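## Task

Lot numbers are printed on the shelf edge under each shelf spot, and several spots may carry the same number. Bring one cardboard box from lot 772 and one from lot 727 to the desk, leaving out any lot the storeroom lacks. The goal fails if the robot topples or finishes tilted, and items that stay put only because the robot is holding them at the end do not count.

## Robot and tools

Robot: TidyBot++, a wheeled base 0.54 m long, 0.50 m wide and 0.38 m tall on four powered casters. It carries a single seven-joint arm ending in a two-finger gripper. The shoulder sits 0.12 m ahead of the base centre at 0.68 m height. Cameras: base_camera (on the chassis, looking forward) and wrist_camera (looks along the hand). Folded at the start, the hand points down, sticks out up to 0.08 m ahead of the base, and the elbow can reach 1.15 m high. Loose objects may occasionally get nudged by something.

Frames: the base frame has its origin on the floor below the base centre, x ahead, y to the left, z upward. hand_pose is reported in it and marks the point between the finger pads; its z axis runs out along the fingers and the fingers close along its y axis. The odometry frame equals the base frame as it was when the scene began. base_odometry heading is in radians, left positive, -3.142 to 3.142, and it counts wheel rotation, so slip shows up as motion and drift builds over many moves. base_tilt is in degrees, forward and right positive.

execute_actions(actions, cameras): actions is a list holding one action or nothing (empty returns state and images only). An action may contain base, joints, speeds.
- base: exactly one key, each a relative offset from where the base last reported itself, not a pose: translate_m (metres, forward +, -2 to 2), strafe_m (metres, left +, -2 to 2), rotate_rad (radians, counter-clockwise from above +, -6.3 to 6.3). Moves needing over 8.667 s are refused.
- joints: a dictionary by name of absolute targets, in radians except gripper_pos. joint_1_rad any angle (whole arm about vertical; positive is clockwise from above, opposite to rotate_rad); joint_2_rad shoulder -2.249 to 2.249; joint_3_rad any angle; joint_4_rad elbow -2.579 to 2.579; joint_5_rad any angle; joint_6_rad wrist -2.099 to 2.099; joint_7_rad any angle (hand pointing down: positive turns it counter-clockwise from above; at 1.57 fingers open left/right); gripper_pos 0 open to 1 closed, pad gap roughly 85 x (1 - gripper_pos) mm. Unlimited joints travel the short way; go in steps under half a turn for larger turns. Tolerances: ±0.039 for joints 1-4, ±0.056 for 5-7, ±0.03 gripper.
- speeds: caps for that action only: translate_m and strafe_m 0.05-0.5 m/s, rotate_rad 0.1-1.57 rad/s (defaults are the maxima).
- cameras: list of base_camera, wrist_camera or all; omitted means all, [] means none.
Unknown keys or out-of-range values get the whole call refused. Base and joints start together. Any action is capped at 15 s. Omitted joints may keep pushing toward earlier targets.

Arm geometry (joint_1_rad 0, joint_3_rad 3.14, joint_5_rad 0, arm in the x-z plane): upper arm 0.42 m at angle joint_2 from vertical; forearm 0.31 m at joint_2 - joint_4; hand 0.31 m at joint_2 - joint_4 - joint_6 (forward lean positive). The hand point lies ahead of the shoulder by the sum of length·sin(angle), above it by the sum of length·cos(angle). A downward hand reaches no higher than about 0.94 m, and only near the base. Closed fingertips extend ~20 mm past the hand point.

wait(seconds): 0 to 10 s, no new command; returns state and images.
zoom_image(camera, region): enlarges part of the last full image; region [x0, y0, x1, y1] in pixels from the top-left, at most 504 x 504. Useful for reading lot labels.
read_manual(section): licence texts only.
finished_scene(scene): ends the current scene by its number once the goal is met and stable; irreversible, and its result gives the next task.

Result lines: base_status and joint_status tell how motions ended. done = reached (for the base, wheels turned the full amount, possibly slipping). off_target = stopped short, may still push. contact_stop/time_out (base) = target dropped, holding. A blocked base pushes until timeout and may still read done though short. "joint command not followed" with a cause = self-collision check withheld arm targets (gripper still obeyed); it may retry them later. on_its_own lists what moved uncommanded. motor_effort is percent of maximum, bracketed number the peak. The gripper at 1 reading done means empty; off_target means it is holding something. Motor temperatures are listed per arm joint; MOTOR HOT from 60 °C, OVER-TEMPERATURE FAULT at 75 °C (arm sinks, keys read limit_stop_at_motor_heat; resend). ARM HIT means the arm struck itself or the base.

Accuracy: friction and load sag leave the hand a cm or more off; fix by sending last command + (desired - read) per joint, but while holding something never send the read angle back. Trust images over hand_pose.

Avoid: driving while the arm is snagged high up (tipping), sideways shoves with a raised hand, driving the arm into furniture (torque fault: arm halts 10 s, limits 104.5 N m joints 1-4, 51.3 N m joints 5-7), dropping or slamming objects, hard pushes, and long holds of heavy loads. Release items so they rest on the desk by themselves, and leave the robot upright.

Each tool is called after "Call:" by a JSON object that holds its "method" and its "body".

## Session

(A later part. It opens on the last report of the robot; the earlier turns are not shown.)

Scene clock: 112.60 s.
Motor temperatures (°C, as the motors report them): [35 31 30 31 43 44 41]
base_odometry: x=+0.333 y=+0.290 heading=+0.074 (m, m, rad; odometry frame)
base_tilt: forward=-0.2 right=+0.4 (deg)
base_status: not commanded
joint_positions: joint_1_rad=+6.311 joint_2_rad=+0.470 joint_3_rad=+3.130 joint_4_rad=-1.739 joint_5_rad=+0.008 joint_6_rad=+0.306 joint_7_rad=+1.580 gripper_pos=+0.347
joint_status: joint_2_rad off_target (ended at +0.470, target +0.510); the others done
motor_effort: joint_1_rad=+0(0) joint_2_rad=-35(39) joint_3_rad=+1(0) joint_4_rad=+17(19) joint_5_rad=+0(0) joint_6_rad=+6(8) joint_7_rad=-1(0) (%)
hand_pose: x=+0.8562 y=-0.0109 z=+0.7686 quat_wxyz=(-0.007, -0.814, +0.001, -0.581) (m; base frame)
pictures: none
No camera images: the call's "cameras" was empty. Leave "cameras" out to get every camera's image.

Call:
{"method": "execute_actions", "body": {"actions": [{"joints":{"joint_2_rad":0.46,"gripper_pos":0}}], "cameras": []}}

Call:
{"method": "execute_actions", "body": {"actions": [{"base":{"translate_m":-0.2},"joints":{"joint_2_rad":0.4}}], "cameras": ["wrist_camera"]}}

Call:
{"method": "execute_actions", "body": {"actions": [{"base":{"strafe_m":0.9},"joints":{"joint_2_rad":-0.35,"joint_4_rad":-2.5,"joint_6_rad":0.5}}], "cameras": ["wrist_camera"]}}

Call:
{"method": "execute_actions", "body": {"actions": [{"base":{"rotate_rad":3.14}}]}}

Scene clock: 117.27 s.
Motor temperatures (°C, as the motors report them): [35 31 30 31 43 44 41]
base_odometry: x=+0.333 y=+0.290 heading=+0.074 (m, m, rad; odometry frame)
base_tilt: forward=-0.2 right=+0.5 (deg)
base_status: not commanded
joint_positions: joint_1_rad=+6.311 joint_2_rad=+0.469 joint_3_rad=+3.130 joint_4_rad=-1.739 joint_5_rad=+0.008 joint_6_rad=+0.306 joint_7_rad=+1.580 gripper_pos=+0.000
joint_status: all done
motor_effort: joint_1_rad=+0(1) joint_2_rad=-38(39) joint_3_rad=+1(0) joint_4_rad=+18(19) joint_5_rad=+0(0) joint_6_rad=+7(8) joint_7_rad=-1(0) (%)
hand_pose: x=+0.8560 y=-0.0109 z=+0.7689 quat_wxyz=(-0.007, -0.814, +0.001, -0.581) (m; base frame)
pictures: none
No camera images: the call's "cameras" was empty. Leave "cameras" out to get every camera's image.

Scene clock: 118.93 s.
Motor temperatures (°C, as the motors report them): [35 31 30 31 43 44 41]
base_odometry: x=+0.133 y=+0.276 heading=+0.074 (m, m, rad; odometry frame)
base_tilt: forward=-0.2 right=+0.4 (deg)
base_status: done
joint_positions: joint_1_rad=+6.311 joint_2_rad=+0.416 joint_3_rad=+3.130 joint_4_rad=-1.739 joint_5_rad=+0.008 joint_6_rad=+0.306 joint_7_rad=+1.580 gripper_pos=+0.000
joint_status: all done
motor_effort: joint_1_rad=+0(5) joint_2_rad=-37(42) joint_3_rad=+1(2) joint_4_rad=+19(20) joint_5_rad=+0(0) joint_6_rad=+8(8) joint_7_rad=+0(1) (%)
hand_pose: x=+0.8504 y=-0.0113 z=+0.8078 quat_wxyz=(-0.007, -0.798, +0.001, -0.602) (m; base frame)
pictures: wrist_camera
Images, in order (width x height): wrist_camera 644x476.

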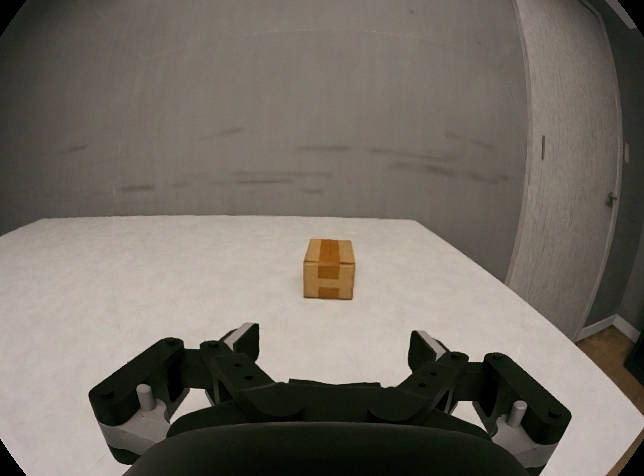

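Scene clock: 122.10 s.
Motor temperatures (°C, as the motors report them): [35 31 30 31 43 44 41]
base_odometry: x=+0.067 y=+1.174 heading=+0.074 (m, m, rad; odometry frame)
base_tilt: forward=-0.1 right=+0.4 (deg)
base_status: done
joint_positions: joint_1_rad=+6.314 joint_2_rad=-0.332 joint_3_rad=+3.130 joint_4_rad=-2.492 joint_5_rad=+0.008 joint_6_rad=+0.475 joint_7_rad=+1.580 gripper_pos=+0.000
joint_status: all done
motor_effort: joint_1_rad=+0(4) joint_2_rad=-8(39) joint_3_rad=+2(2) joint_4_rad=+19(20) joint_5_rad=+0(0) joint_6_rad=+8(8) joint_7_rad=+0(0) (%)
hand_pose: x=+0.5523 y=-0.0052 z=+0.8688 quat_wxyz=(-0.012, -0.747, -0.001, -0.665) (m; base frame)
pictures: wrist_camera
Images, in order (width x height): wrist_camera 644x476.

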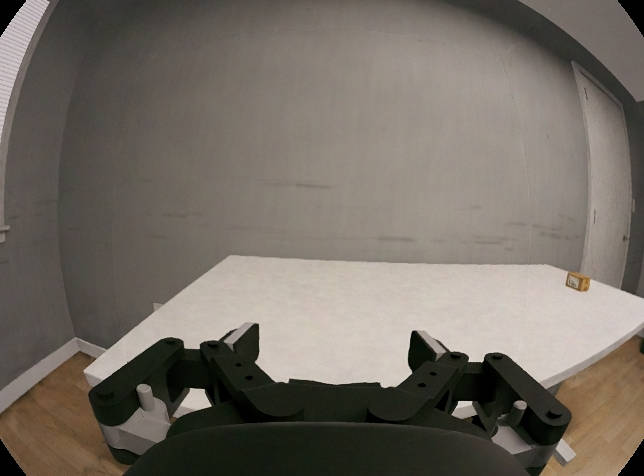

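Scene clock: 125.43 s.
Motor temperatures (°C, as the motors report them): [35 31 30 31 43 44 41]
base_odometry: x=+0.067 y=+1.174 heading=-3.070 (m, m, rad; odometry frame)
base_tilt: forward=-0.3 right=+0.4 (deg)
base_status: done
joint_positions: joint_1_rad=+6.314 joint_2_rad=-0.332 joint_3_rad=+3.130 joint_4_rad=-2.492 joint_5_rad=+0.008 joint_6_rad=+0.475 joint_7_rad=+1.580 gripper_pos=+0.000
joint_status: not commanded
motor_effort: joint_1_rad=+0(2) joint_2_rad=-8(9) joint_3_rad=+1(2) joint_4_rad=+19(19) joint_5_rad=+0(1) joint_6_rad=+8(8) joint_7_rad=-1(0) (%)
hand_pose: x=+0.5523 y=-0.0052 z=+0.8691 quat_wxyz=(-0.012, -0.746, -0.001, -0.665) (m; base frame)
pictures: base_camera, wrist_camera
Images, in order (width x height): base_camera 644x364, wrist_camera 644x476.

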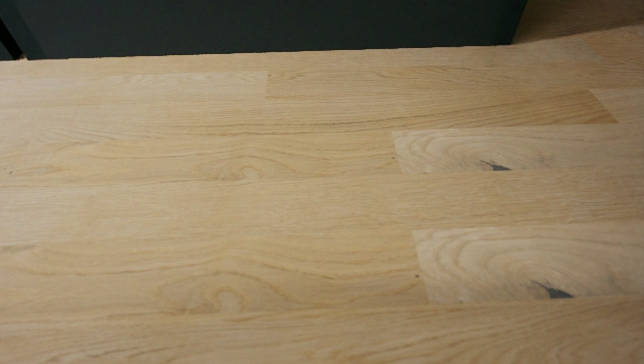

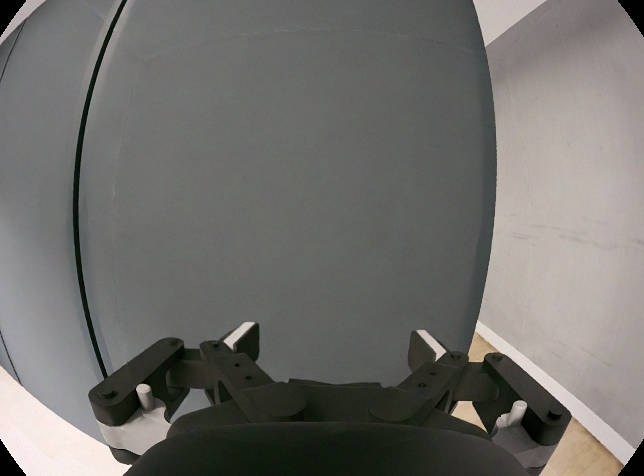

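Call:
{"method": "execute_actions", "body": {"actions": [{"base":{"rotate_rad":0.04}}], "cameras": []}}

Call:
{"method": "execute_actions", "body": {"actions": [{"base":{"strafe_m":-0.65}}]}}

Scene clock: 127.30 s.
Motor temperatures (°C, as the motors report them): [35 31 30 31 43 44 41]
base_odometry: x=+0.067 y=+1.174 heading=-3.030 (m, m, rad; odometry frame)
base_tilt: forward=-0.2 right=+0.4 (deg)
base_status: done
joint_positions: joint_1_rad=+6.314 joint_2_rad=-0.332 joint_3_rad=+3.130 joint_4_rad=-2.492 joint_5_rad=+0.008 joint_6_rad=+0.475 joint_7_rad=+1.580 gripper_pos=+0.000
joint_status: not commanded
motor_effort: joint_1_rad=+0(2) joint_2_rad=-8(8) joint_3_rad=+1(3) joint_4_rad=+19(19) joint_5_rad=+0(1) joint_6_rad=+8(7) joint_7_rad=+0(0) (%)
hand_pose: x=+0.5523 y=-0.0052 z=+0.8691 quat_wxyz=(-0.012, -0.746, -0.001, -0.665) (m; base frame)
pictures: none
No camera images: the call's "cameras" was empty. Leave "cameras" out to get every camera's image.

Scene clock: 129.97 s.
Motor temperatures (°C, as the motors report them): [35 31 30 31 43 44 41]
base_odometry: x=-0.007 y=+1.819 heading=-3.029 (m, m, rad; odometry frame)
base_tilt: forward=-0.2 right=+0.5 (deg)
base_status: done
joint_positions: joint_1_rad=+6.314 joint_2_rad=-0.332 joint_3_rad=+3.130 joint_4_rad=-2.492 joint_5_rad=+0.008 joint_6_rad=+0.476 joint_7_rad=+1.580 gripper_pos=+0.000
joint_status: not commanded
motor_effort: joint_1_rad=+0(1) joint_2_rad=-8(8) joint_3_rad=+1(3) joint_4_rad=+19(19) joint_5_rad=+0(1) joint_6_rad=+8(8) joint_7_rad=+0(0) (%)
hand_pose: x=+0.5523 y=-0.0052 z=+0.8691 quat_wxyz=(-0.012, -0.746, -0.001, -0.665) (m; base frame)
pictures: base_camera, wrist_camera
Images, in order (width x height): base_camera 644x364, wrist_camera 644x476.

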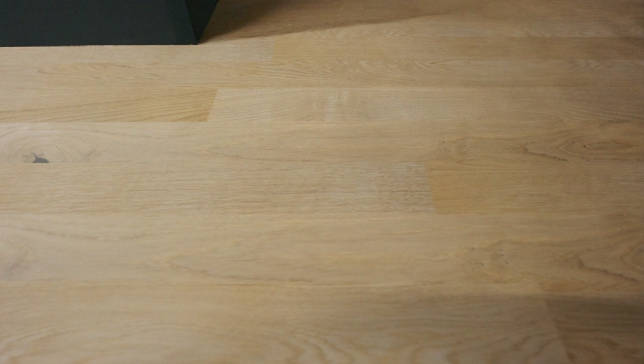

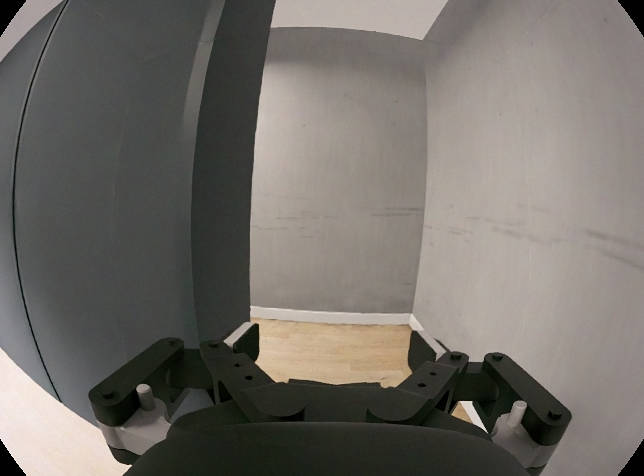

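Call:
{"method": "execute_actions", "body": {"actions": [{"base":{"strafe_m":-0.22},"joints":{"joint_2_rad":-0.6,"joint_4_rad":-2.55,"joint_6_rad":0.3}}], "cameras": []}}

Call:
{"method": "execute_actions", "body": {"actions": [{"base":{"translate_m":1.6}}]}}

Scene clock: 134.50 s.
Motor temperatures (°C, as the motors report them): [35 31 30 31 43 44 41]
base_odometry: x=-0.032 y=+2.038 heading=-3.028 (m, m, rad; odometry frame)
base_tilt: forward=-0.2 right=+0.4 (deg)
base_status: done
joint_positions: joint_1_rad=+6.314 joint_2_rad=-0.583 joint_3_rad=+3.130 joint_4_rad=-2.539 joint_5_rad=+0.008 joint_6_rad=+0.323 joint_7_rad=+1.580 gripper_pos=+0.000
joint_status: all done
motor_effort: joint_1_rad=-1(1) joint_2_rad=-1(9) joint_3_rad=+2(3) joint_4_rad=+21(21) joint_5_rad=+0(1) joint_6_rad=+8(8) joint_7_rad=-1(0) (%)
hand_pose: x=+0.4894 y=-0.0041 z=+0.8957 quat_wxyz=(-0.014, -0.729, -0.002, -0.685) (m; base frame)
pictures: none
No camera images: the call's "cameras" was empty. Leave "cameras" out to get every camera's image.

Scene clock: 139.07 s.
Motor temperatures (°C, as the motors report them): [35 31 30 31 43 44 41]
base_odometry: x=-1.621 y=+1.858 heading=-3.028 (m, m, rad; odometry frame)
base_tilt: forward=-0.2 right=+0.4 (deg)
base_status: done
joint_positions: joint_1_rad=+6.314 joint_2_rad=-0.585 joint_3_rad=+3.130 joint_4_rad=-2.541 joint_5_rad=+0.008 joint_6_rad=+0.322 joint_7_rad=+1.580 gripper_pos=+0.000
joint_status: not commanded
motor_effort: joint_1_rad=+0(0) joint_2_rad=-1(3) joint_3_rad=+2(2) joint_4_rad=+21(21) joint_5_rad=+0(0) joint_6_rad=+8(8) joint_7_rad=+0(0) (%)
hand_pose: x=+0.4886 y=-0.0041 z=+0.8951 quat_wxyz=(-0.014, -0.729, -0.002, -0.685) (m; base frame)
pictures: base_camera, wrist_camera
Images, in order (width x height): base_camera 644x364, wrist_camera 644x476.

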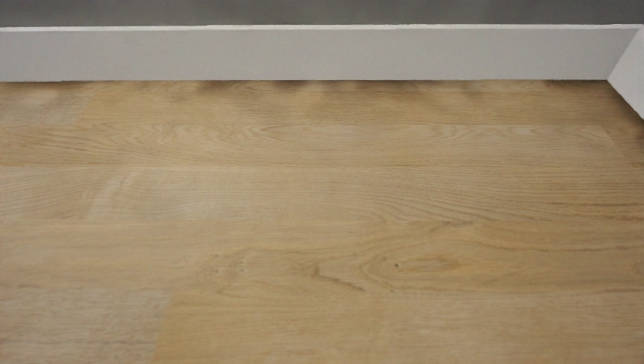

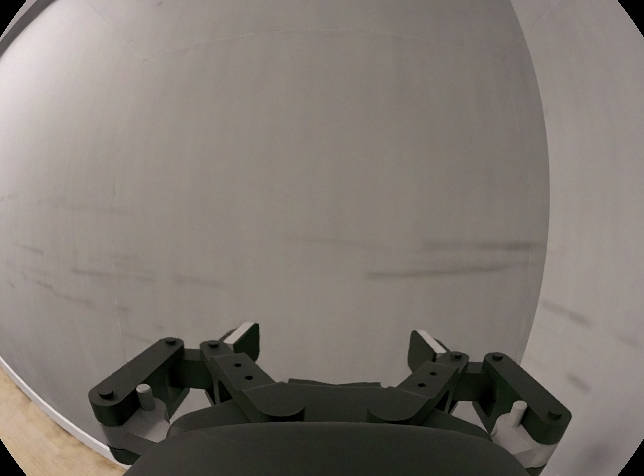

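Call:
{"method": "execute_actions", "body": {"actions": [{"base":{"translate_m":0.22},"joints":{"joint_1_rad":-0.9}}], "cameras": []}}

Call:
{"method": "execute_actions", "body": {"actions": [{"base":{"rotate_rad":1.57},"joints":{"joint_1_rad":-0.3}}]}}

Scene clock: 143.67 s.
Motor temperatures (°C, as the motors report them): [35 31 30 31 43 44 41]
base_odometry: x=-1.840 y=+1.833 heading=-3.028 (m, m, rad; odometry frame)
base_tilt: forward=-0.2 right=+0.4 (deg)
base_status: done
joint_positions: joint_1_rad=+5.397 joint_2_rad=-0.587 joint_3_rad=+3.130 joint_4_rad=-2.541 joint_5_rad=+0.008 joint_6_rad=+0.322 joint_7_rad=+1.580 gripper_pos=+0.000
joint_status: all done
motor_effort: joint_1_rad=+0(0) joint_2_rad=-1(4) joint_3_rad=+2(2) joint_4_rad=+21(21) joint_5_rad=+0(0) joint_6_rad=+7(8) joint_7_rad=+0(0) (%)
hand_pose: x=+0.3468 y=+0.2904 z=+0.8953 quat_wxyz=(+0.290, -0.653, -0.324, -0.620) (m; base frame)
pictures: none
No camera images: the call's "cameras" was empty. Leave "cameras" out to get every camera's image.

Scene clock: 146.00 s.
Motor temperatures (°C, as the motors report them): [35 31 30 31 43 44 41]
base_odometry: x=-1.840 y=+1.833 heading=-1.458 (m, m, rad; odometry frame)
base_tilt: forward=-0.2 right=+0.5 (deg)
base_status: done
joint_positions: joint_1_rad=+5.968 joint_2_rad=-0.587 joint_3_rad=+3.130 joint_4_rad=-2.541 joint_5_rad=+0.008 joint_6_rad=+0.322 joint_7_rad=+1.580 gripper_pos=+0.000
joint_status: all done
motor_effort: joint_1_rad=+0(2) joint_2_rad=-1(2) joint_3_rad=+2(2) joint_4_rad=+21(21) joint_5_rad=+0(0) joint_6_rad=+8(8) joint_7_rad=+0(0) (%)
hand_pose: x=+0.4676 y=+0.1212 z=+0.8953 quat_wxyz=(+0.104, -0.717, -0.127, -0.677) (m; base frame)
pictures: base_camera, wrist_camera
Images, in order (width x height): base_camera 644x364, wrist_camera 644x476.

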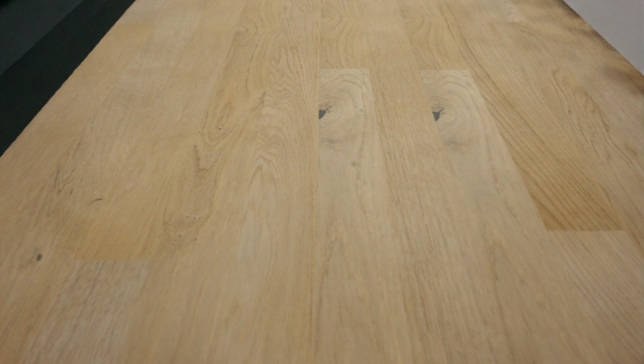

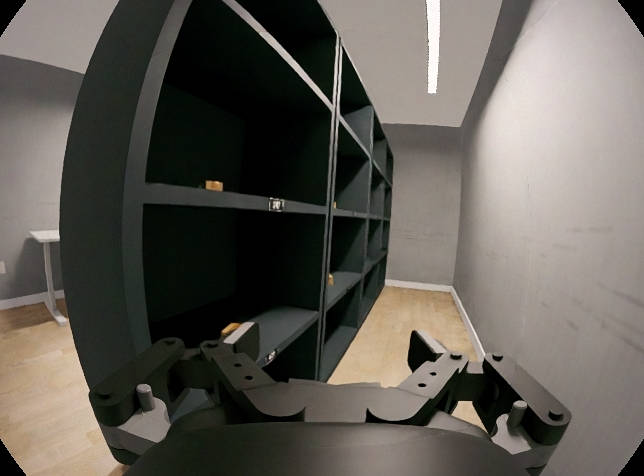

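Call:
{"method": "execute_actions", "body": {"actions": [{"base":{"strafe_m":-0.15},"joints":{"joint_1_rad":-1.59}}], "cameras": []}}

Call:
{"method": "execute_actions", "body": {"actions": [{"base":{"translate_m":0.9},"joints":{"joint_6_rad":0.0}}]}}

Scene clock: 151.30 s.
Motor temperatures (°C, as the motors report them): [35 31 30 31 43 44 41]
base_odometry: x=-1.989 y=+1.816 heading=-1.457 (m, m, rad; odometry frame)
base_tilt: forward=-0.1 right=+0.5 (deg)
base_status: done
joint_positions: joint_1_rad=+4.707 joint_2_rad=-0.587 joint_3_rad=+3.130 joint_4_rad=-2.541 joint_5_rad=+0.008 joint_6_rad=+0.322 joint_7_rad=+1.580 gripper_pos=+0.000
joint_status: all done
motor_effort: joint_1_rad=+0(1) joint_2_rad=-1(2) joint_3_rad=+2(3) joint_4_rad=+21(21) joint_5_rad=+0(0) joint_6_rad=+8(8) joint_7_rad=-1(1) (%)
hand_pose: x=+0.1098 y=+0.3690 z=+0.8953 quat_wxyz=(+0.483, -0.505, -0.525, -0.486) (m; base frame)
pictures: none
No camera images: the call's "cameras" was empty. Leave "cameras" out to get every camera's image.

Scene clock: 154.47 s.
Motor temperatures (°C, as the motors report them): [35 31 30 31 43 44 41]
base_odometry: x=-1.888 y=+0.921 heading=-1.457 (m, m, rad; odometry frame)
base_tilt: forward=-0.2 right=+0.4 (deg)
base_status: done
joint_positions: joint_1_rad=+4.707 joint_2_rad=-0.587 joint_3_rad=+3.130 joint_4_rad=-2.552 joint_5_rad=+0.008 joint_6_rad=+0.004 joint_7_rad=+1.580 gripper_pos=+0.000
joint_status: all done
motor_effort: joint_1_rad=+0(0) joint_2_rad=+0(1) joint_3_rad=+2(4) joint_4_rad=+20(22) joint_5_rad=+0(0) joint_6_rad=+8(9) joint_7_rad=-1(0) (%)
hand_pose: x=+0.1116 y=+0.3448 z=+0.7927 quat_wxyz=(+0.391, -0.577, -0.598, -0.396) (m; base frame)
pictures: base_camera, wrist_camera
Images, in order (width x height): base_camera 644x364, wrist_camera 644x476.

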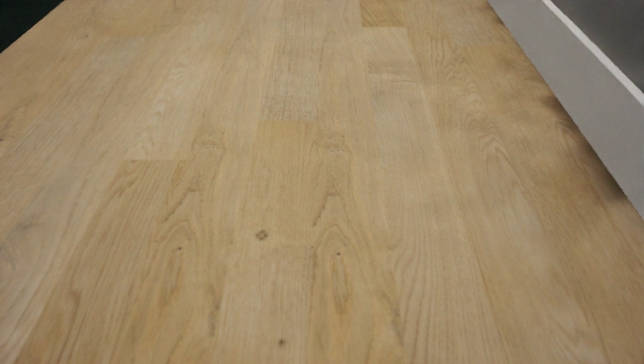

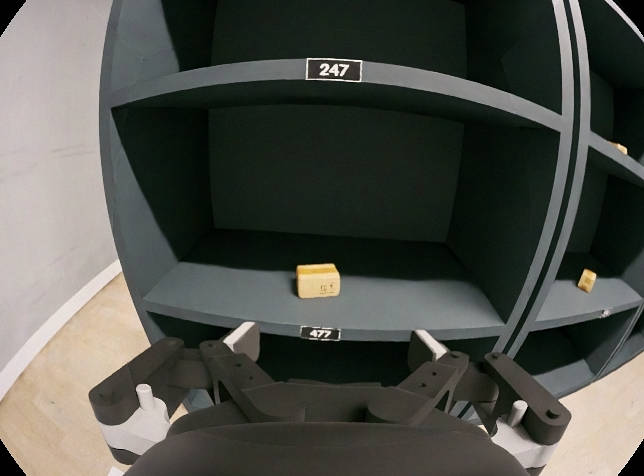

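Call:
{"method": "execute_actions", "body": {"actions": [{"base":{"translate_m":0.95}}]}}

Scene clock: 158.47 s.
Motor temperatures (°C, as the motors report them): [35 31 30 31 43 44 41]
base_odometry: x=-1.780 y=-0.023 heading=-1.457 (m, m, rad; odometry frame)
base_tilt: forward=-0.2 right=+0.4 (deg)
base_status: done
joint_positions: joint_1_rad=+4.707 joint_2_rad=-0.587 joint_3_rad=+3.130 joint_4_rad=-2.552 joint_5_rad=+0.008 joint_6_rad=+0.004 joint_7_rad=+1.580 gripper_pos=+0.000
joint_status: not commanded
motor_effort: joint_1_rad=+0(0) joint_2_rad=+0(1) joint_3_rad=+2(3) joint_4_rad=+20(20) joint_5_rad=+0(0) joint_6_rad=+7(7) joint_7_rad=+0(1) (%)
hand_pose: x=+0.1116 y=+0.3448 z=+0.7927 quat_wxyz=(+0.391, -0.577, -0.598, -0.396) (m; base frame)
pictures: base_camera, wrist_camera
Images, in order (width x height): base_camera 644x364, wrist_camera 644x476.

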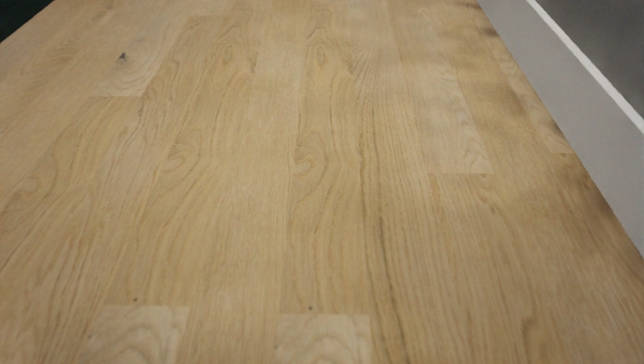

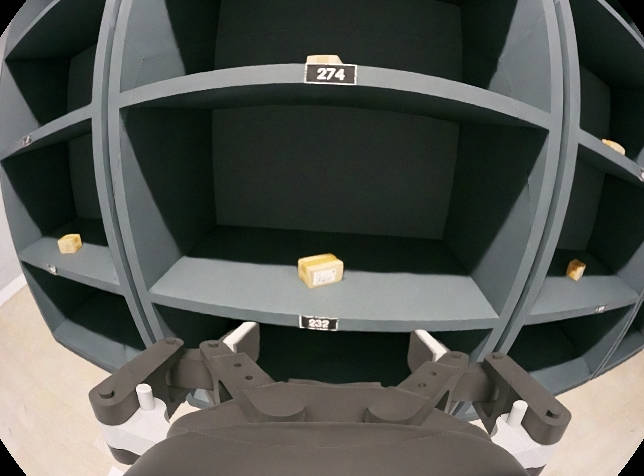

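Drifting slightly toward the wall; correct.

Call:
{"method": "execute_actions", "body": {"actions": [{"base":{"rotate_rad":0.035}}], "cameras": []}}

Call:
{"method": "execute_actions", "body": {"actions": [{"base":{"translate_m":0.95}}]}}

Scene clock: 160.33 s.
Motor temperatures (°C, as the motors report them): [35 31 30 31 43 44 41]
base_odometry: x=-1.780 y=-0.023 heading=-1.422 (m, m, rad; odometry frame)
base_tilt: forward=-0.2 right=+0.4 (deg)
base_status: done
joint_positions: joint_1_rad=+4.705 joint_2_rad=-0.587 joint_3_rad=+3.130 joint_4_rad=-2.552 joint_5_rad=+0.008 joint_6_rad=+0.004 joint_7_rad=+1.580 gripper_pos=+0.000
joint_status: not commanded
motor_effort: joint_1_rad=+0(1) joint_2_rad=+0(2) joint_3_rad=+2(2) joint_4_rad=+20(20) joint_5_rad=+0(0) joint_6_rad=+7(7) joint_7_rad=-1(0) (%)
hand_pose: x=+0.1110 y=+0.3448 z=+0.7927 quat_wxyz=(+0.392, -0.576, -0.599, -0.395) (m; base frame)
pictures: none
No camera images: the call's "cameras" was empty. Leave "cameras" out to get every camera's image.

Scene clock: 163.60 s.
Motor temperatures (°C, as the motors report them): [35 31 30 31 43 44 41]
base_odometry: x=-1.639 y=-0.962 heading=-1.422 (m, m, rad; odometry frame)
base_tilt: forward=-0.1 right=+0.4 (deg)
base_status: done
joint_positions: joint_1_rad=+4.705 joint_2_rad=-0.587 joint_3_rad=+3.130 joint_4_rad=-2.552 joint_5_rad=+0.008 joint_6_rad=+0.004 joint_7_rad=+1.580 gripper_pos=+0.000
joint_status: not commanded
motor_effort: joint_1_rad=+0(1) joint_2_rad=+0(0) joint_3_rad=+2(3) joint_4_rad=+20(20) joint_5_rad=+0(0) joint_6_rad=+7(7) joint_7_rad=-1(1) (%)
hand_pose: x=+0.1110 y=+0.3448 z=+0.7927 quat_wxyz=(+0.392, -0.576, -0.599, -0.395) (m; base frame)
pictures: base_camera, wrist_camera
Images, in order (width x height): base_camera 644x364, wrist_camera 644x476.

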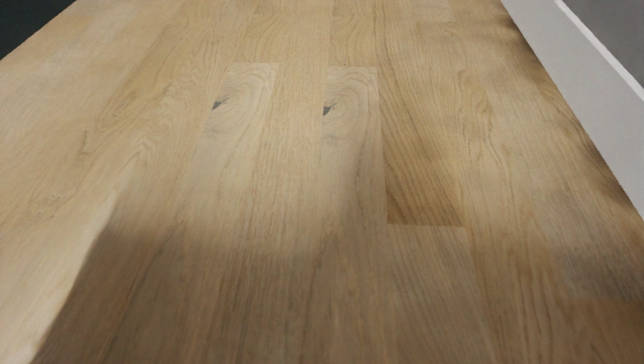

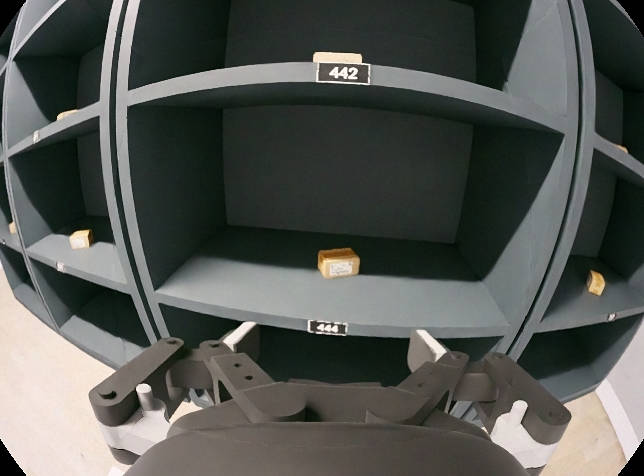

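Call:
{"method": "execute_actions", "body": {"actions": [{"base":{"rotate_rad":-0.025}}], "cameras": []}}

Call:
{"method": "execute_actions", "body": {"actions": [{"base":{"translate_m":0.97}}]}}

Scene clock: 166.03 s.
Motor temperatures (°C, as the motors report them): [35 31 30 31 43 44 41]
base_odometry: x=-1.639 y=-0.962 heading=-1.446 (m, m, rad; odometry frame)
base_tilt: forward=-0.3 right=+0.4 (deg)
base_status: done
joint_positions: joint_1_rad=+4.705 joint_2_rad=-0.587 joint_3_rad=+3.130 joint_4_rad=-2.552 joint_5_rad=+0.008 joint_6_rad=+0.004 joint_7_rad=+1.580 gripper_pos=+0.000
joint_status: not commanded
motor_effort: joint_1_rad=+0(1) joint_2_rad=+0(1) joint_3_rad=+2(2) joint_4_rad=+20(20) joint_5_rad=+0(0) joint_6_rad=+7(7) joint_7_rad=-1(0) (%)
hand_pose: x=+0.1109 y=+0.3448 z=+0.7927 quat_wxyz=(+0.392, -0.576, -0.599, -0.395) (m; base frame)
pictures: none
No camera images: the call's "cameras" was empty. Leave "cameras" out to get every camera's image.

Scene clock: 169.33 s.
Motor temperatures (°C, as the motors report them): [35 31 30 31 43 44 41]
base_odometry: x=-1.520 y=-1.925 heading=-1.447 (m, m, rad; odometry frame)
base_tilt: forward=-0.3 right=+0.5 (deg)
base_status: done
joint_positions: joint_1_rad=+4.705 joint_2_rad=-0.587 joint_3_rad=+3.130 joint_4_rad=-2.552 joint_5_rad=+0.008 joint_6_rad=+0.004 joint_7_rad=+1.580 gripper_pos=+0.000
joint_status: not commanded
motor_effort: joint_1_rad=+0(1) joint_2_rad=+0(0) joint_3_rad=+2(3) joint_4_rad=+20(21) joint_5_rad=+0(0) joint_6_rad=+7(7) joint_7_rad=-1(0) (%)
hand_pose: x=+0.1109 y=+0.3448 z=+0.7927 quat_wxyz=(+0.392, -0.576, -0.599, -0.395) (m; base frame)
pictures: base_camera, wrist_camera
Images, in order (width x height): base_camera 644x364, wrist_camera 644x476.

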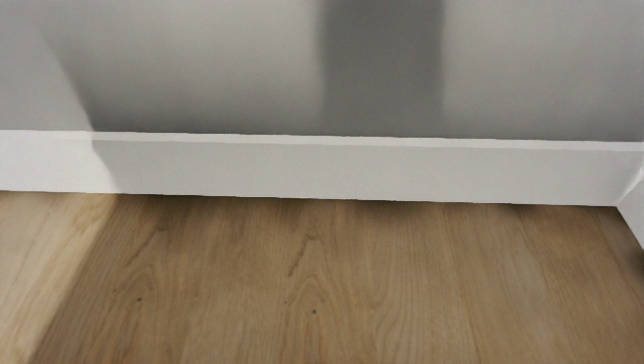

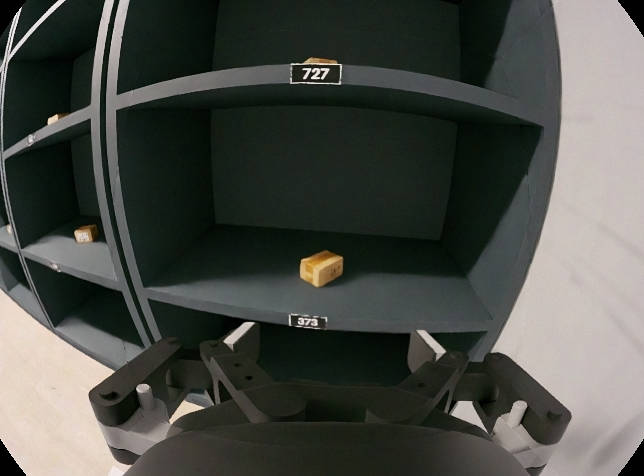

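Call:
{"method": "execute_actions", "body": {"actions": [{"joints":{"joint_4_rad":-1.68,"joint_6_rad":-0.85}}], "cameras": ["wrist_camera"]}}

Call:
{"method": "zoom_image", "body": {"camera": "wrist_camera", "region": [250, 170, 400, 290]}}

Scene clock: 174.00 s.
Motor temperatures (°C, as the motors report them): [35 31 30 31 43 44 41]
base_odometry: x=-1.520 y=-1.925 heading=-1.447 (m, m, rad; odometry frame)
base_tilt: forward=-0.2 right=+0.4 (deg)
base_status: not commanded
joint_positions: joint_1_rad=+4.705 joint_2_rad=-0.587 joint_3_rad=+3.130 joint_4_rad=-1.688 joint_5_rad=+0.008 joint_6_rad=-0.825 joint_7_rad=+1.580 gripper_pos=+0.000
joint_status: all done
motor_effort: joint_1_rad=+0(0) joint_2_rad=+0(3) joint_3_rad=+2(2) joint_4_rad=+20(22) joint_5_rad=+0(0) joint_6_rad=+7(7) joint_7_rad=-1(1) (%)
hand_pose: x=+0.1111 y=+0.3388 z=+1.0661 quat_wxyz=(+0.401, -0.571, -0.590, -0.407) (m; base frame)
pictures: wrist_camera
Images, in order (width x height): wrist_camera 644x476.

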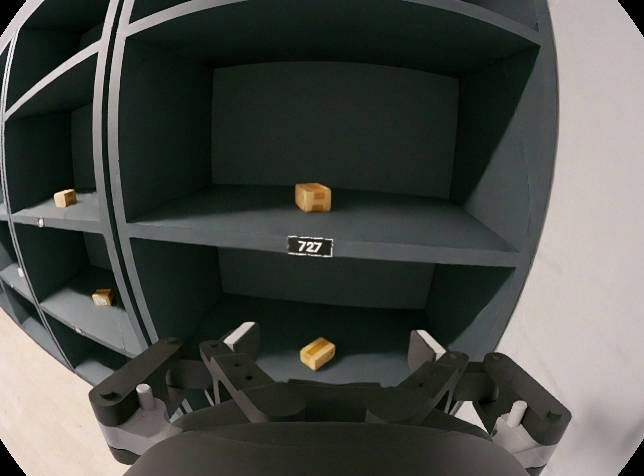

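Region (250, 170, 400, 290) of wrist_camera's 644x476 image, scaled by 3.360; it fills the top 403 rows of this view, and the rest is white.

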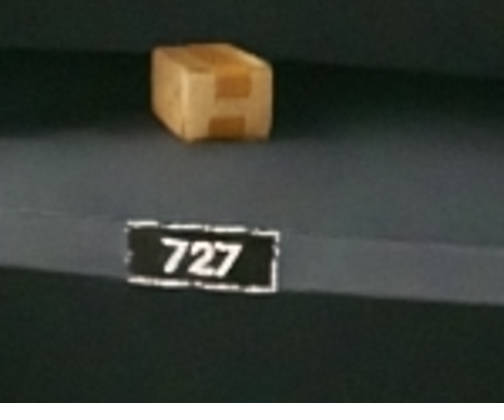

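Call:
{"method": "execute_actions", "body": {"actions": [{"base":{"translate_m":0.13},"joints":{"joint_1_rad":-1.85},"speeds":{"translate_m":0.2}}], "cameras": []}}

Call:
{"method": "execute_actions", "body": {"actions": [{"base":{"strafe_m":0.2},"speeds":{"strafe_m":0.25}}]}}

Scene clock: 180.63 s.
Motor temperatures (°C, as the motors report them): [35 31 30 31 43 44 41]
base_odometry: x=-1.504 y=-2.054 heading=-1.447 (m, m, rad; odometry frame)
base_tilt: forward=-0.2 right=+0.4 (deg)
base_status: done
joint_positions: joint_1_rad=+4.447 joint_2_rad=-0.587 joint_3_rad=+3.130 joint_4_rad=-1.688 joint_5_rad=+0.008 joint_6_rad=-0.826 joint_7_rad=+1.580 gripper_pos=+0.000
joint_status: all done
motor_effort: joint_1_rad=+0(0) joint_2_rad=+0(1) joint_3_rad=+2(3) joint_4_rad=+20(20) joint_5_rad=+0(0) joint_6_rad=+7(7) joint_7_rad=-1(0) (%)
hand_pose: x=+0.0250 y=+0.3255 z=+1.0659 quat_wxyz=(+0.449, -0.491, -0.659, -0.352) (m; base frame)
pictures: none
No camera images: the call's "cameras" was empty. Leave "cameras" out to get every camera's image.

Scene clock: 182.30 s.
Motor temperatures (°C, as the motors report them): [35 31 30 31 43 44 41]
base_odometry: x=-1.305 y=-2.030 heading=-1.447 (m, m, rad; odometry frame)
base_tilt: forward=-0.2 right=+0.5 (deg)
base_status: done
joint_positions: joint_1_rad=+4.446 joint_2_rad=-0.590 joint_3_rad=+3.130 joint_4_rad=-1.688 joint_5_rad=+0.008 joint_6_rad=-0.828 joint_7_rad=+1.580 gripper_pos=+0.000
joint_status: not commanded
motor_effort: joint_1_rad=+0(1) joint_2_rad=+0(4) joint_3_rad=+2(2) joint_4_rad=+20(21) joint_5_rad=+0(0) joint_6_rad=+7(8) joint_7_rad=-1(1) (%)
hand_pose: x=+0.0252 y=+0.3244 z=+1.0664 quat_wxyz=(+0.450, -0.490, -0.658, -0.352) (m; base frame)
pictures: base_camera, wrist_camera
Images, in order (width x height): base_camera 644x364, wrist_camera 644x476.

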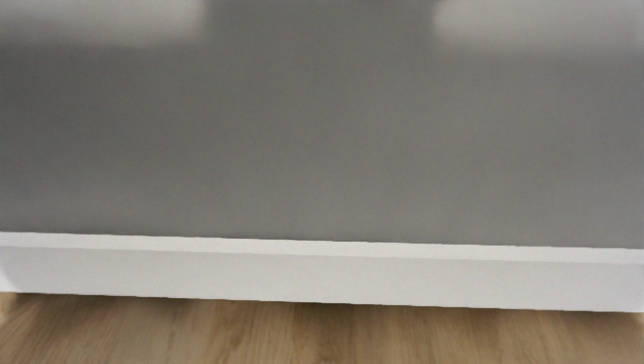

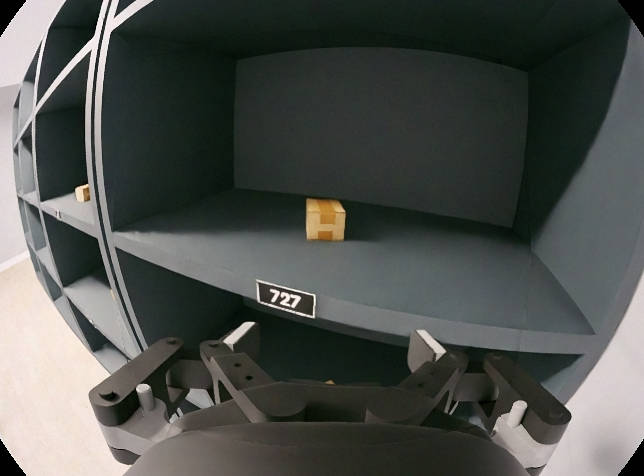

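Call:
{"method": "execute_actions", "body": {"actions": [{"base":{"translate_m":-0.008},"joints":{"joint_2_rad":-0.10,"joint_4_rad":-1.47,"joint_6_rad":-0.545}}], "cameras": ["wrist_camera"]}}

Scene clock: 186.63 s.
Motor temperatures (°C, as the motors report them): [35 31 30 31 43 44 41]
base_odometry: x=-1.306 y=-2.022 heading=-1.448 (m, m, rad; odometry frame)
base_tilt: forward=-0.2 right=+0.5 (deg)
base_status: done
joint_positions: joint_1_rad=+4.446 joint_2_rad=-0.107 joint_3_rad=+3.130 joint_4_rad=-1.483 joint_5_rad=+0.008 joint_6_rad=-0.569 joint_7_rad=+1.580 gripper_pos=+0.000
joint_status: all done
motor_effort: joint_1_rad=-1(0) joint_2_rad=-19(22) joint_3_rad=+1(4) joint_4_rad=+21(21) joint_5_rad=+0(1) joint_6_rad=+7(7) joint_7_rad=-1(1) (%)
hand_pose: x=-0.0331 y=+0.5317 z=+1.0471 quat_wxyz=(+0.445, -0.493, -0.663, -0.345) (m; base frame)
pictures: wrist_camera
Images, in order (width x height): wrist_camera 644x476.

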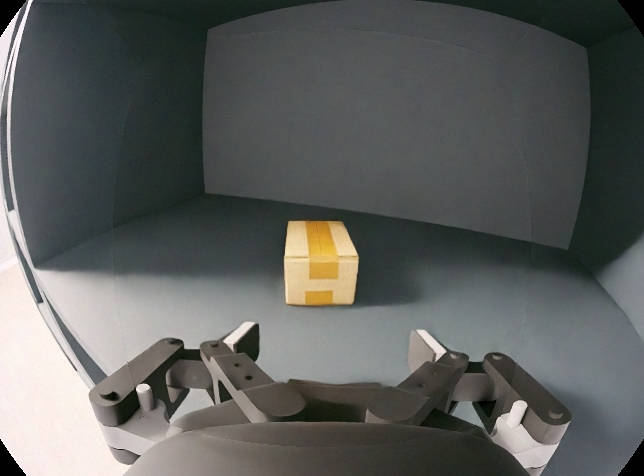

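Call:
{"method": "execute_actions", "body": {"actions": [{"base":{"translate_m":-0.012},"joints":{"joint_2_rad":0.06,"joint_4_rad":-1.325,"joint_6_rad":-0.52}}], "cameras": ["wrist_camera"]}}

Scene clock: 190.17 s.
Motor temperatures (°C, as the motors report them): [35 31 30 31 43 44 41]
base_odometry: x=-1.307 y=-2.010 heading=-1.448 (m, m, rad; odometry frame)
base_tilt: forward=-0.2 right=+0.4 (deg)
base_status: done
joint_positions: joint_1_rad=+4.441 joint_2_rad=+0.049 joint_3_rad=+3.130 joint_4_rad=-1.334 joint_5_rad=+0.008 joint_6_rad=-0.543 joint_7_rad=+1.580 gripper_pos=+0.000
joint_status: all done
motor_effort: joint_1_rad=+0(2) joint_2_rad=-25(29) joint_3_rad=+1(3) joint_4_rad=+21(22) joint_5_rad=+0(0) joint_6_rad=+7(7) joint_7_rad=+0(1) (%)
hand_pose: x=-0.0541 y=+0.5967 z=+1.0522 quat_wxyz=(+0.453, -0.489, -0.660, -0.348) (m; base frame)
pictures: wrist_camera
Images, in order (width x height): wrist_camera 644x476.

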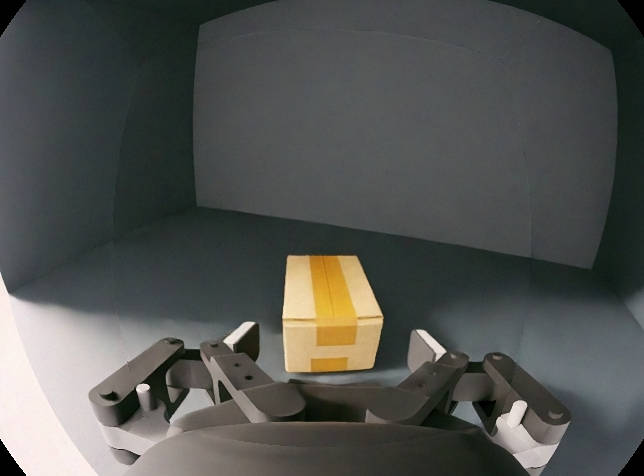

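Call:
{"method": "execute_actions", "body": {"actions": [{"joints":{"joint_2_rad":0.225,"joint_4_rad":-1.176,"joint_6_rad":-0.51}}], "cameras": ["wrist_camera"]}}

Scene clock: 192.53 s.
Motor temperatures (°C, as the motors report them): [35 31 30 31 43 44 41]
base_odometry: x=-1.307 y=-2.010 heading=-1.448 (m, m, rad; odometry frame)
base_tilt: forward=-0.2 right=+0.4 (deg)
base_status: not commanded
joint_positions: joint_1_rad=+4.441 joint_2_rad=+0.215 joint_3_rad=+3.130 joint_4_rad=-1.186 joint_5_rad=+0.008 joint_6_rad=-0.533 joint_7_rad=+1.580 gripper_pos=+0.000
joint_status: all done
motor_effort: joint_1_rad=+0(0) joint_2_rad=-32(36) joint_3_rad=+1(1) joint_4_rad=+21(23) joint_5_rad=+0(0) joint_6_rad=+7(8) joint_7_rad=-1(0) (%)
hand_pose: x=-0.0727 y=+0.6635 z=+1.0355 quat_wxyz=(+0.451, -0.491, -0.661, -0.345) (m; base frame)
pictures: wrist_camera
Images, in order (width x height): wrist_camera 644x476.

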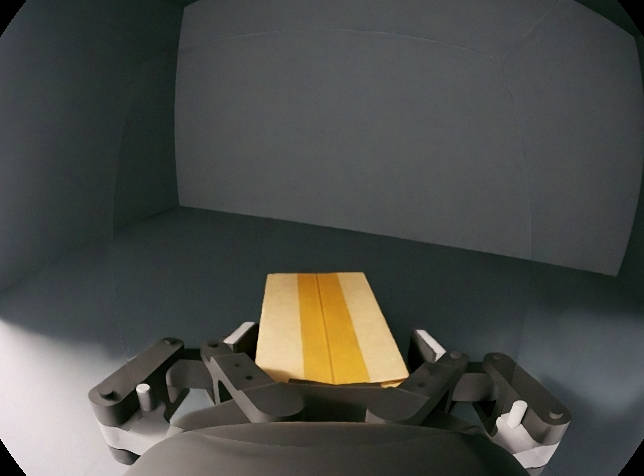

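Call:
{"method": "execute_actions", "body": {"actions": [{"joints":{"gripper_pos":1}}], "cameras": []}}

Call:
{"method": "execute_actions", "body": {"actions": [{"joints":{"joint_4_rad":-1.1}}], "cameras": []}}

Call:
{"method": "execute_actions", "body": {"actions": [{"base":{"strafe_m":-0.1},"joints":{"joint_2_rad":-0.6,"joint_4_rad":-1.66,"joint_6_rad":-0.85}}]}}

Scene clock: 196.90 s.
Motor temperatures (°C, as the motors report them): [35 31 30 31 43 44 41]
base_odometry: x=-1.307 y=-2.010 heading=-1.448 (m, m, rad; odometry frame)
base_tilt: forward=-0.2 right=+0.5 (deg)
base_status: not commanded
joint_positions: joint_1_rad=+4.441 joint_2_rad=+0.217 joint_3_rad=+3.130 joint_4_rad=-1.180 joint_5_rad=+0.008 joint_6_rad=-0.527 joint_7_rad=+1.580 gripper_pos=+0.346
joint_status: gripper_pos off_target (ended at +0.346, target +1.000)
motor_effort: joint_1_rad=-1(0) joint_2_rad=-33(34) joint_3_rad=+1(0) joint_4_rad=+22(23) joint_5_rad=+0(0) joint_6_rad=+7(8) joint_7_rad=+0(1) (%)
hand_pose: x=-0.0730 y=+0.6648 z=+1.0394 quat_wxyz=(+0.454, -0.489, -0.659, -0.348) (m; base frame)
pictures: none
No camera images: the call's "cameras" was empty. Leave "cameras" out to get every camera's image.

Scene clock: 197.77 s.
Motor temperatures (°C, as the motors report them): [35 31 30 31 43 44 41]
base_odometry: x=-1.307 y=-2.010 heading=-1.448 (m, m, rad; odometry frame)
base_tilt: forward=-0.2 right=+0.4 (deg)
base_status: not commanded
joint_positions: joint_1_rad=+4.441 joint_2_rad=+0.219 joint_3_rad=+3.130 joint_4_rad=-1.110 joint_5_rad=+0.008 joint_6_rad=-0.527 joint_7_rad=+1.580 gripper_pos=+0.346
joint_status: all done
motor_effort: joint_1_rad=-1(1) joint_2_rad=-33(35) joint_3_rad=+1(1) joint_4_rad=+22(23) joint_5_rad=+0(0) joint_6_rad=+8(9) joint_7_rad=+0(0) (%)
hand_pose: x=-0.0738 y=+0.6680 z=+1.0802 quat_wxyz=(+0.476, -0.477, -0.643, -0.364) (m; base frame)
pictures: none
No camera images: the call's "cameras" was empty. Leave "cameras" out to get every camera's image.

Scene clock: 199.87 s.
Motor temperatures (°C, as the motors report them): [35 31 30 31 43 44 41]
base_odometry: x=-1.407 y=-2.022 heading=-1.448 (m, m, rad; odometry frame)
base_tilt: forward=-0.3 right=+0.4 (deg)
base_status: done
joint_positions: joint_1_rad=+4.440 joint_2_rad=-0.580 joint_3_rad=+3.130 joint_4_rad=-1.655 joint_5_rad=+0.008 joint_6_rad=-0.834 joint_7_rad=+1.580 gripper_pos=+0.346
joint_status: all done
motor_effort: joint_1_rad=+0(2) joint_2_rad=-1(38) joint_3_rad=+2(0) joint_4_rad=+21(24) joint_5_rad=+0(0) joint_6_rad=+9(9) joint_7_rad=-1(1) (%)
hand_pose: x=+0.0226 y=+0.3255 z=+1.0802 quat_wxyz=(+0.457, -0.485, -0.656, -0.355) (m; base frame)
pictures: base_camera, wrist_camera
Images, in order (width x height): base_camera 644x364, wrist_camera 644x476.

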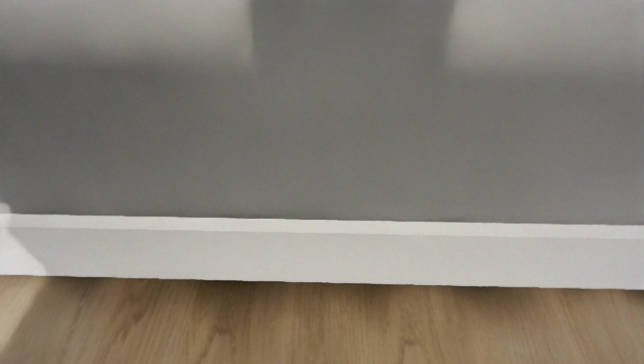

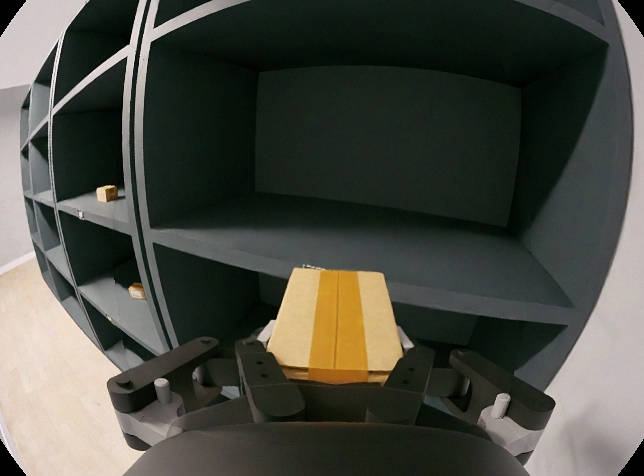

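Call:
{"method": "execute_actions", "body": {"actions": [{"base":{"rotate_rad":-0.02},"joints":{"joint_1_rad":-2.3}}], "cameras": []}}

Call:
{"method": "execute_actions", "body": {"actions": [{"base":{"translate_m":-1.95},"joints":{"joint_1_rad":-3.15}}]}}

Scene clock: 203.60 s.
Motor temperatures (°C, as the motors report them): [35 31 30 31 43 44 41]
base_odometry: x=-1.407 y=-2.022 heading=-1.468 (m, m, rad; odometry frame)
base_tilt: forward=-0.2 right=+0.5 (deg)
base_status: done
joint_positions: joint_1_rad=+3.997 joint_2_rad=-0.580 joint_3_rad=+3.130 joint_4_rad=-1.655 joint_5_rad=+0.008 joint_6_rad=-0.834 joint_7_rad=+1.580 gripper_pos=+0.346
joint_status: all done
motor_effort: joint_1_rad=+0(1) joint_2_rad=-1(2) joint_3_rad=+2(3) joint_4_rad=+21(21) joint_5_rad=+0(0) joint_6_rad=+8(8) joint_7_rad=-1(0) (%)
hand_pose: x=-0.1076 y=+0.2527 z=+1.0801 quat_wxyz=(+0.523, -0.329, -0.746, -0.246) (m; base frame)
pictures: none
No camera images: the call's "cameras" was empty. Leave "cameras" out to get every camera's image.

Scene clock: 208.87 s.
Motor temperatures (°C, as the motors report them): [35 31 30 31 43 44 41]
base_odometry: x=-1.609 y=-0.083 heading=-1.467 (m, m, rad; odometry frame)
base_tilt: forward=-0.3 right=+0.5 (deg)
base_status: done
joint_positions: joint_1_rad=+3.147 joint_2_rad=-0.582 joint_3_rad=+3.130 joint_4_rad=-1.657 joint_5_rad=+0.008 joint_6_rad=-0.835 joint_7_rad=+1.580 gripper_pos=+0.346
joint_status: all done
motor_effort: joint_1_rad=+0(0) joint_2_rad=-1(4) joint_3_rad=+2(3) joint_4_rad=+21(22) joint_5_rad=+0(1) joint_6_rad=+8(8) joint_7_rad=+0(0) (%)
hand_pose: x=-0.2195 y=-0.0034 z=+1.0794 quat_wxyz=(+0.578, +0.008, -0.816, -0.008) (m; base frame)
pictures: base_camera, wrist_camera
Images, in order (width x height): base_camera 644x364, wrist_camera 644x476.

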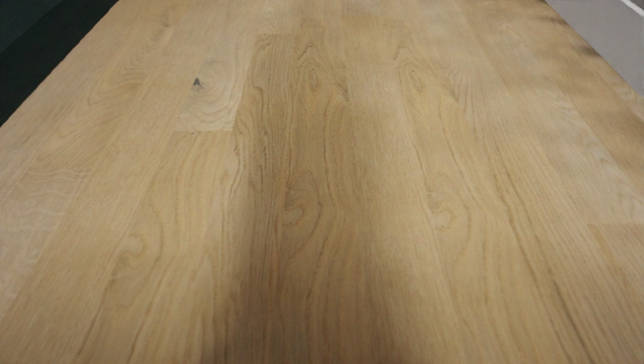

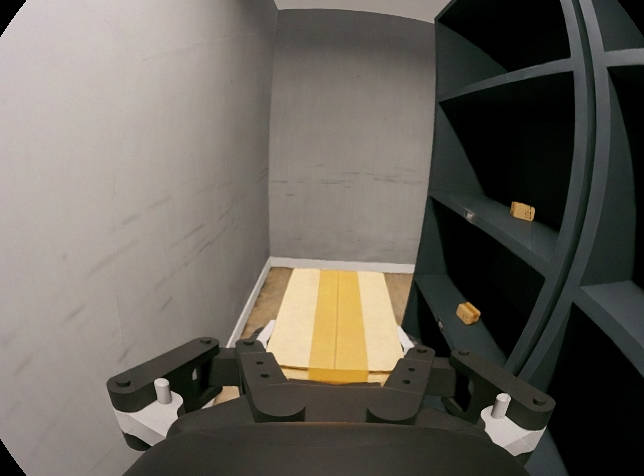

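Call:
{"method": "execute_actions", "body": {"actions": [{"base":{"translate_m":-1.92}}], "cameras": []}}

Call:
{"method": "execute_actions", "body": {"actions": [{"base":{"rotate_rad":1.57},"joints":{"joint_1_rad":-0.3}}]}}

Scene clock: 216.40 s.
Motor temperatures (°C, as the motors report them): [35 31 30 31 43 44 41]
base_odometry: x=-1.809 y=+1.827 heading=-1.467 (m, m, rad; odometry frame)
base_tilt: forward=-0.2 right=+0.4 (deg)
base_status: done
joint_positions: joint_1_rad=+3.147 joint_2_rad=-0.588 joint_3_rad=+3.130 joint_4_rad=-1.658 joint_5_rad=+0.008 joint_6_rad=-0.836 joint_7_rad=+1.580 gripper_pos=+0.346
joint_status: not commanded
motor_effort: joint_1_rad=-1(0) joint_2_rad=+0(4) joint_3_rad=+2(3) joint_4_rad=+21(22) joint_5_rad=+0(0) joint_6_rad=+8(9) joint_7_rad=-1(0) (%)
hand_pose: x=-0.2173 y=-0.0034 z=+1.0804 quat_wxyz=(+0.579, +0.008, -0.815, -0.008) (m; base frame)
pictures: none
No camera images: the call's "cameras" was empty. Leave "cameras" out to get every camera's image.

Scene clock: 220.13 s.
Motor temperatures (°C, as the motors report them): [35 31 30 31 43 44 41]
base_odometry: x=-1.809 y=+1.827 heading=+0.103 (m, m, rad; odometry frame)
base_tilt: forward=-0.2 right=+0.5 (deg)
base_status: done
joint_positions: joint_1_rad=+5.970 joint_2_rad=-0.588 joint_3_rad=+3.130 joint_4_rad=-1.658 joint_5_rad=+0.008 joint_6_rad=-0.836 joint_7_rad=+1.580 gripper_pos=+0.346
joint_status: all done
motor_effort: joint_1_rad=+0(0) joint_2_rad=-1(2) joint_3_rad=+2(3) joint_4_rad=+21(21) joint_5_rad=+0(0) joint_6_rad=+8(8) joint_7_rad=+0(1) (%)
hand_pose: x=+0.4373 y=+0.1087 z=+1.0804 quat_wxyz=(+0.084, -0.804, -0.137, -0.573) (m; base frame)
pictures: base_camera, wrist_camera
Images, in order (width x height): base_camera 644x364, wrist_camera 644x476.

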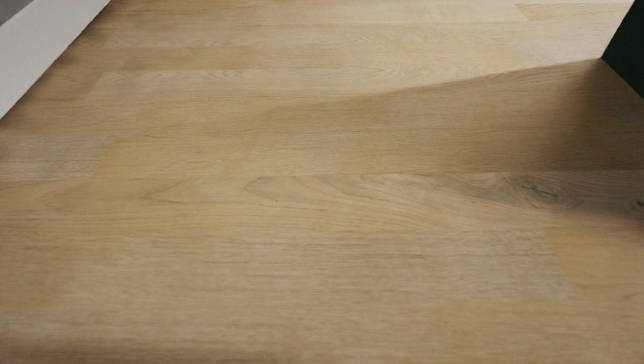

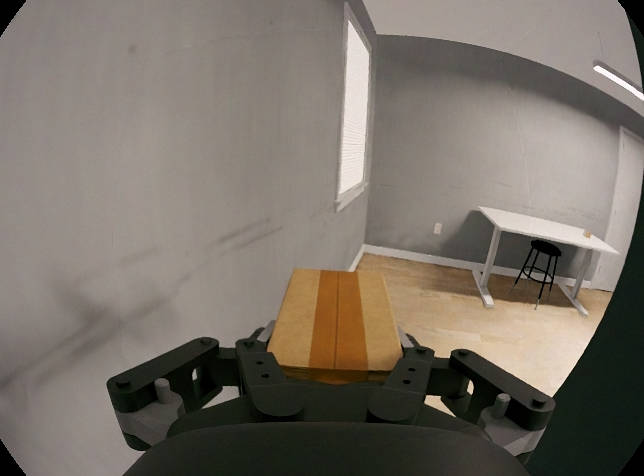

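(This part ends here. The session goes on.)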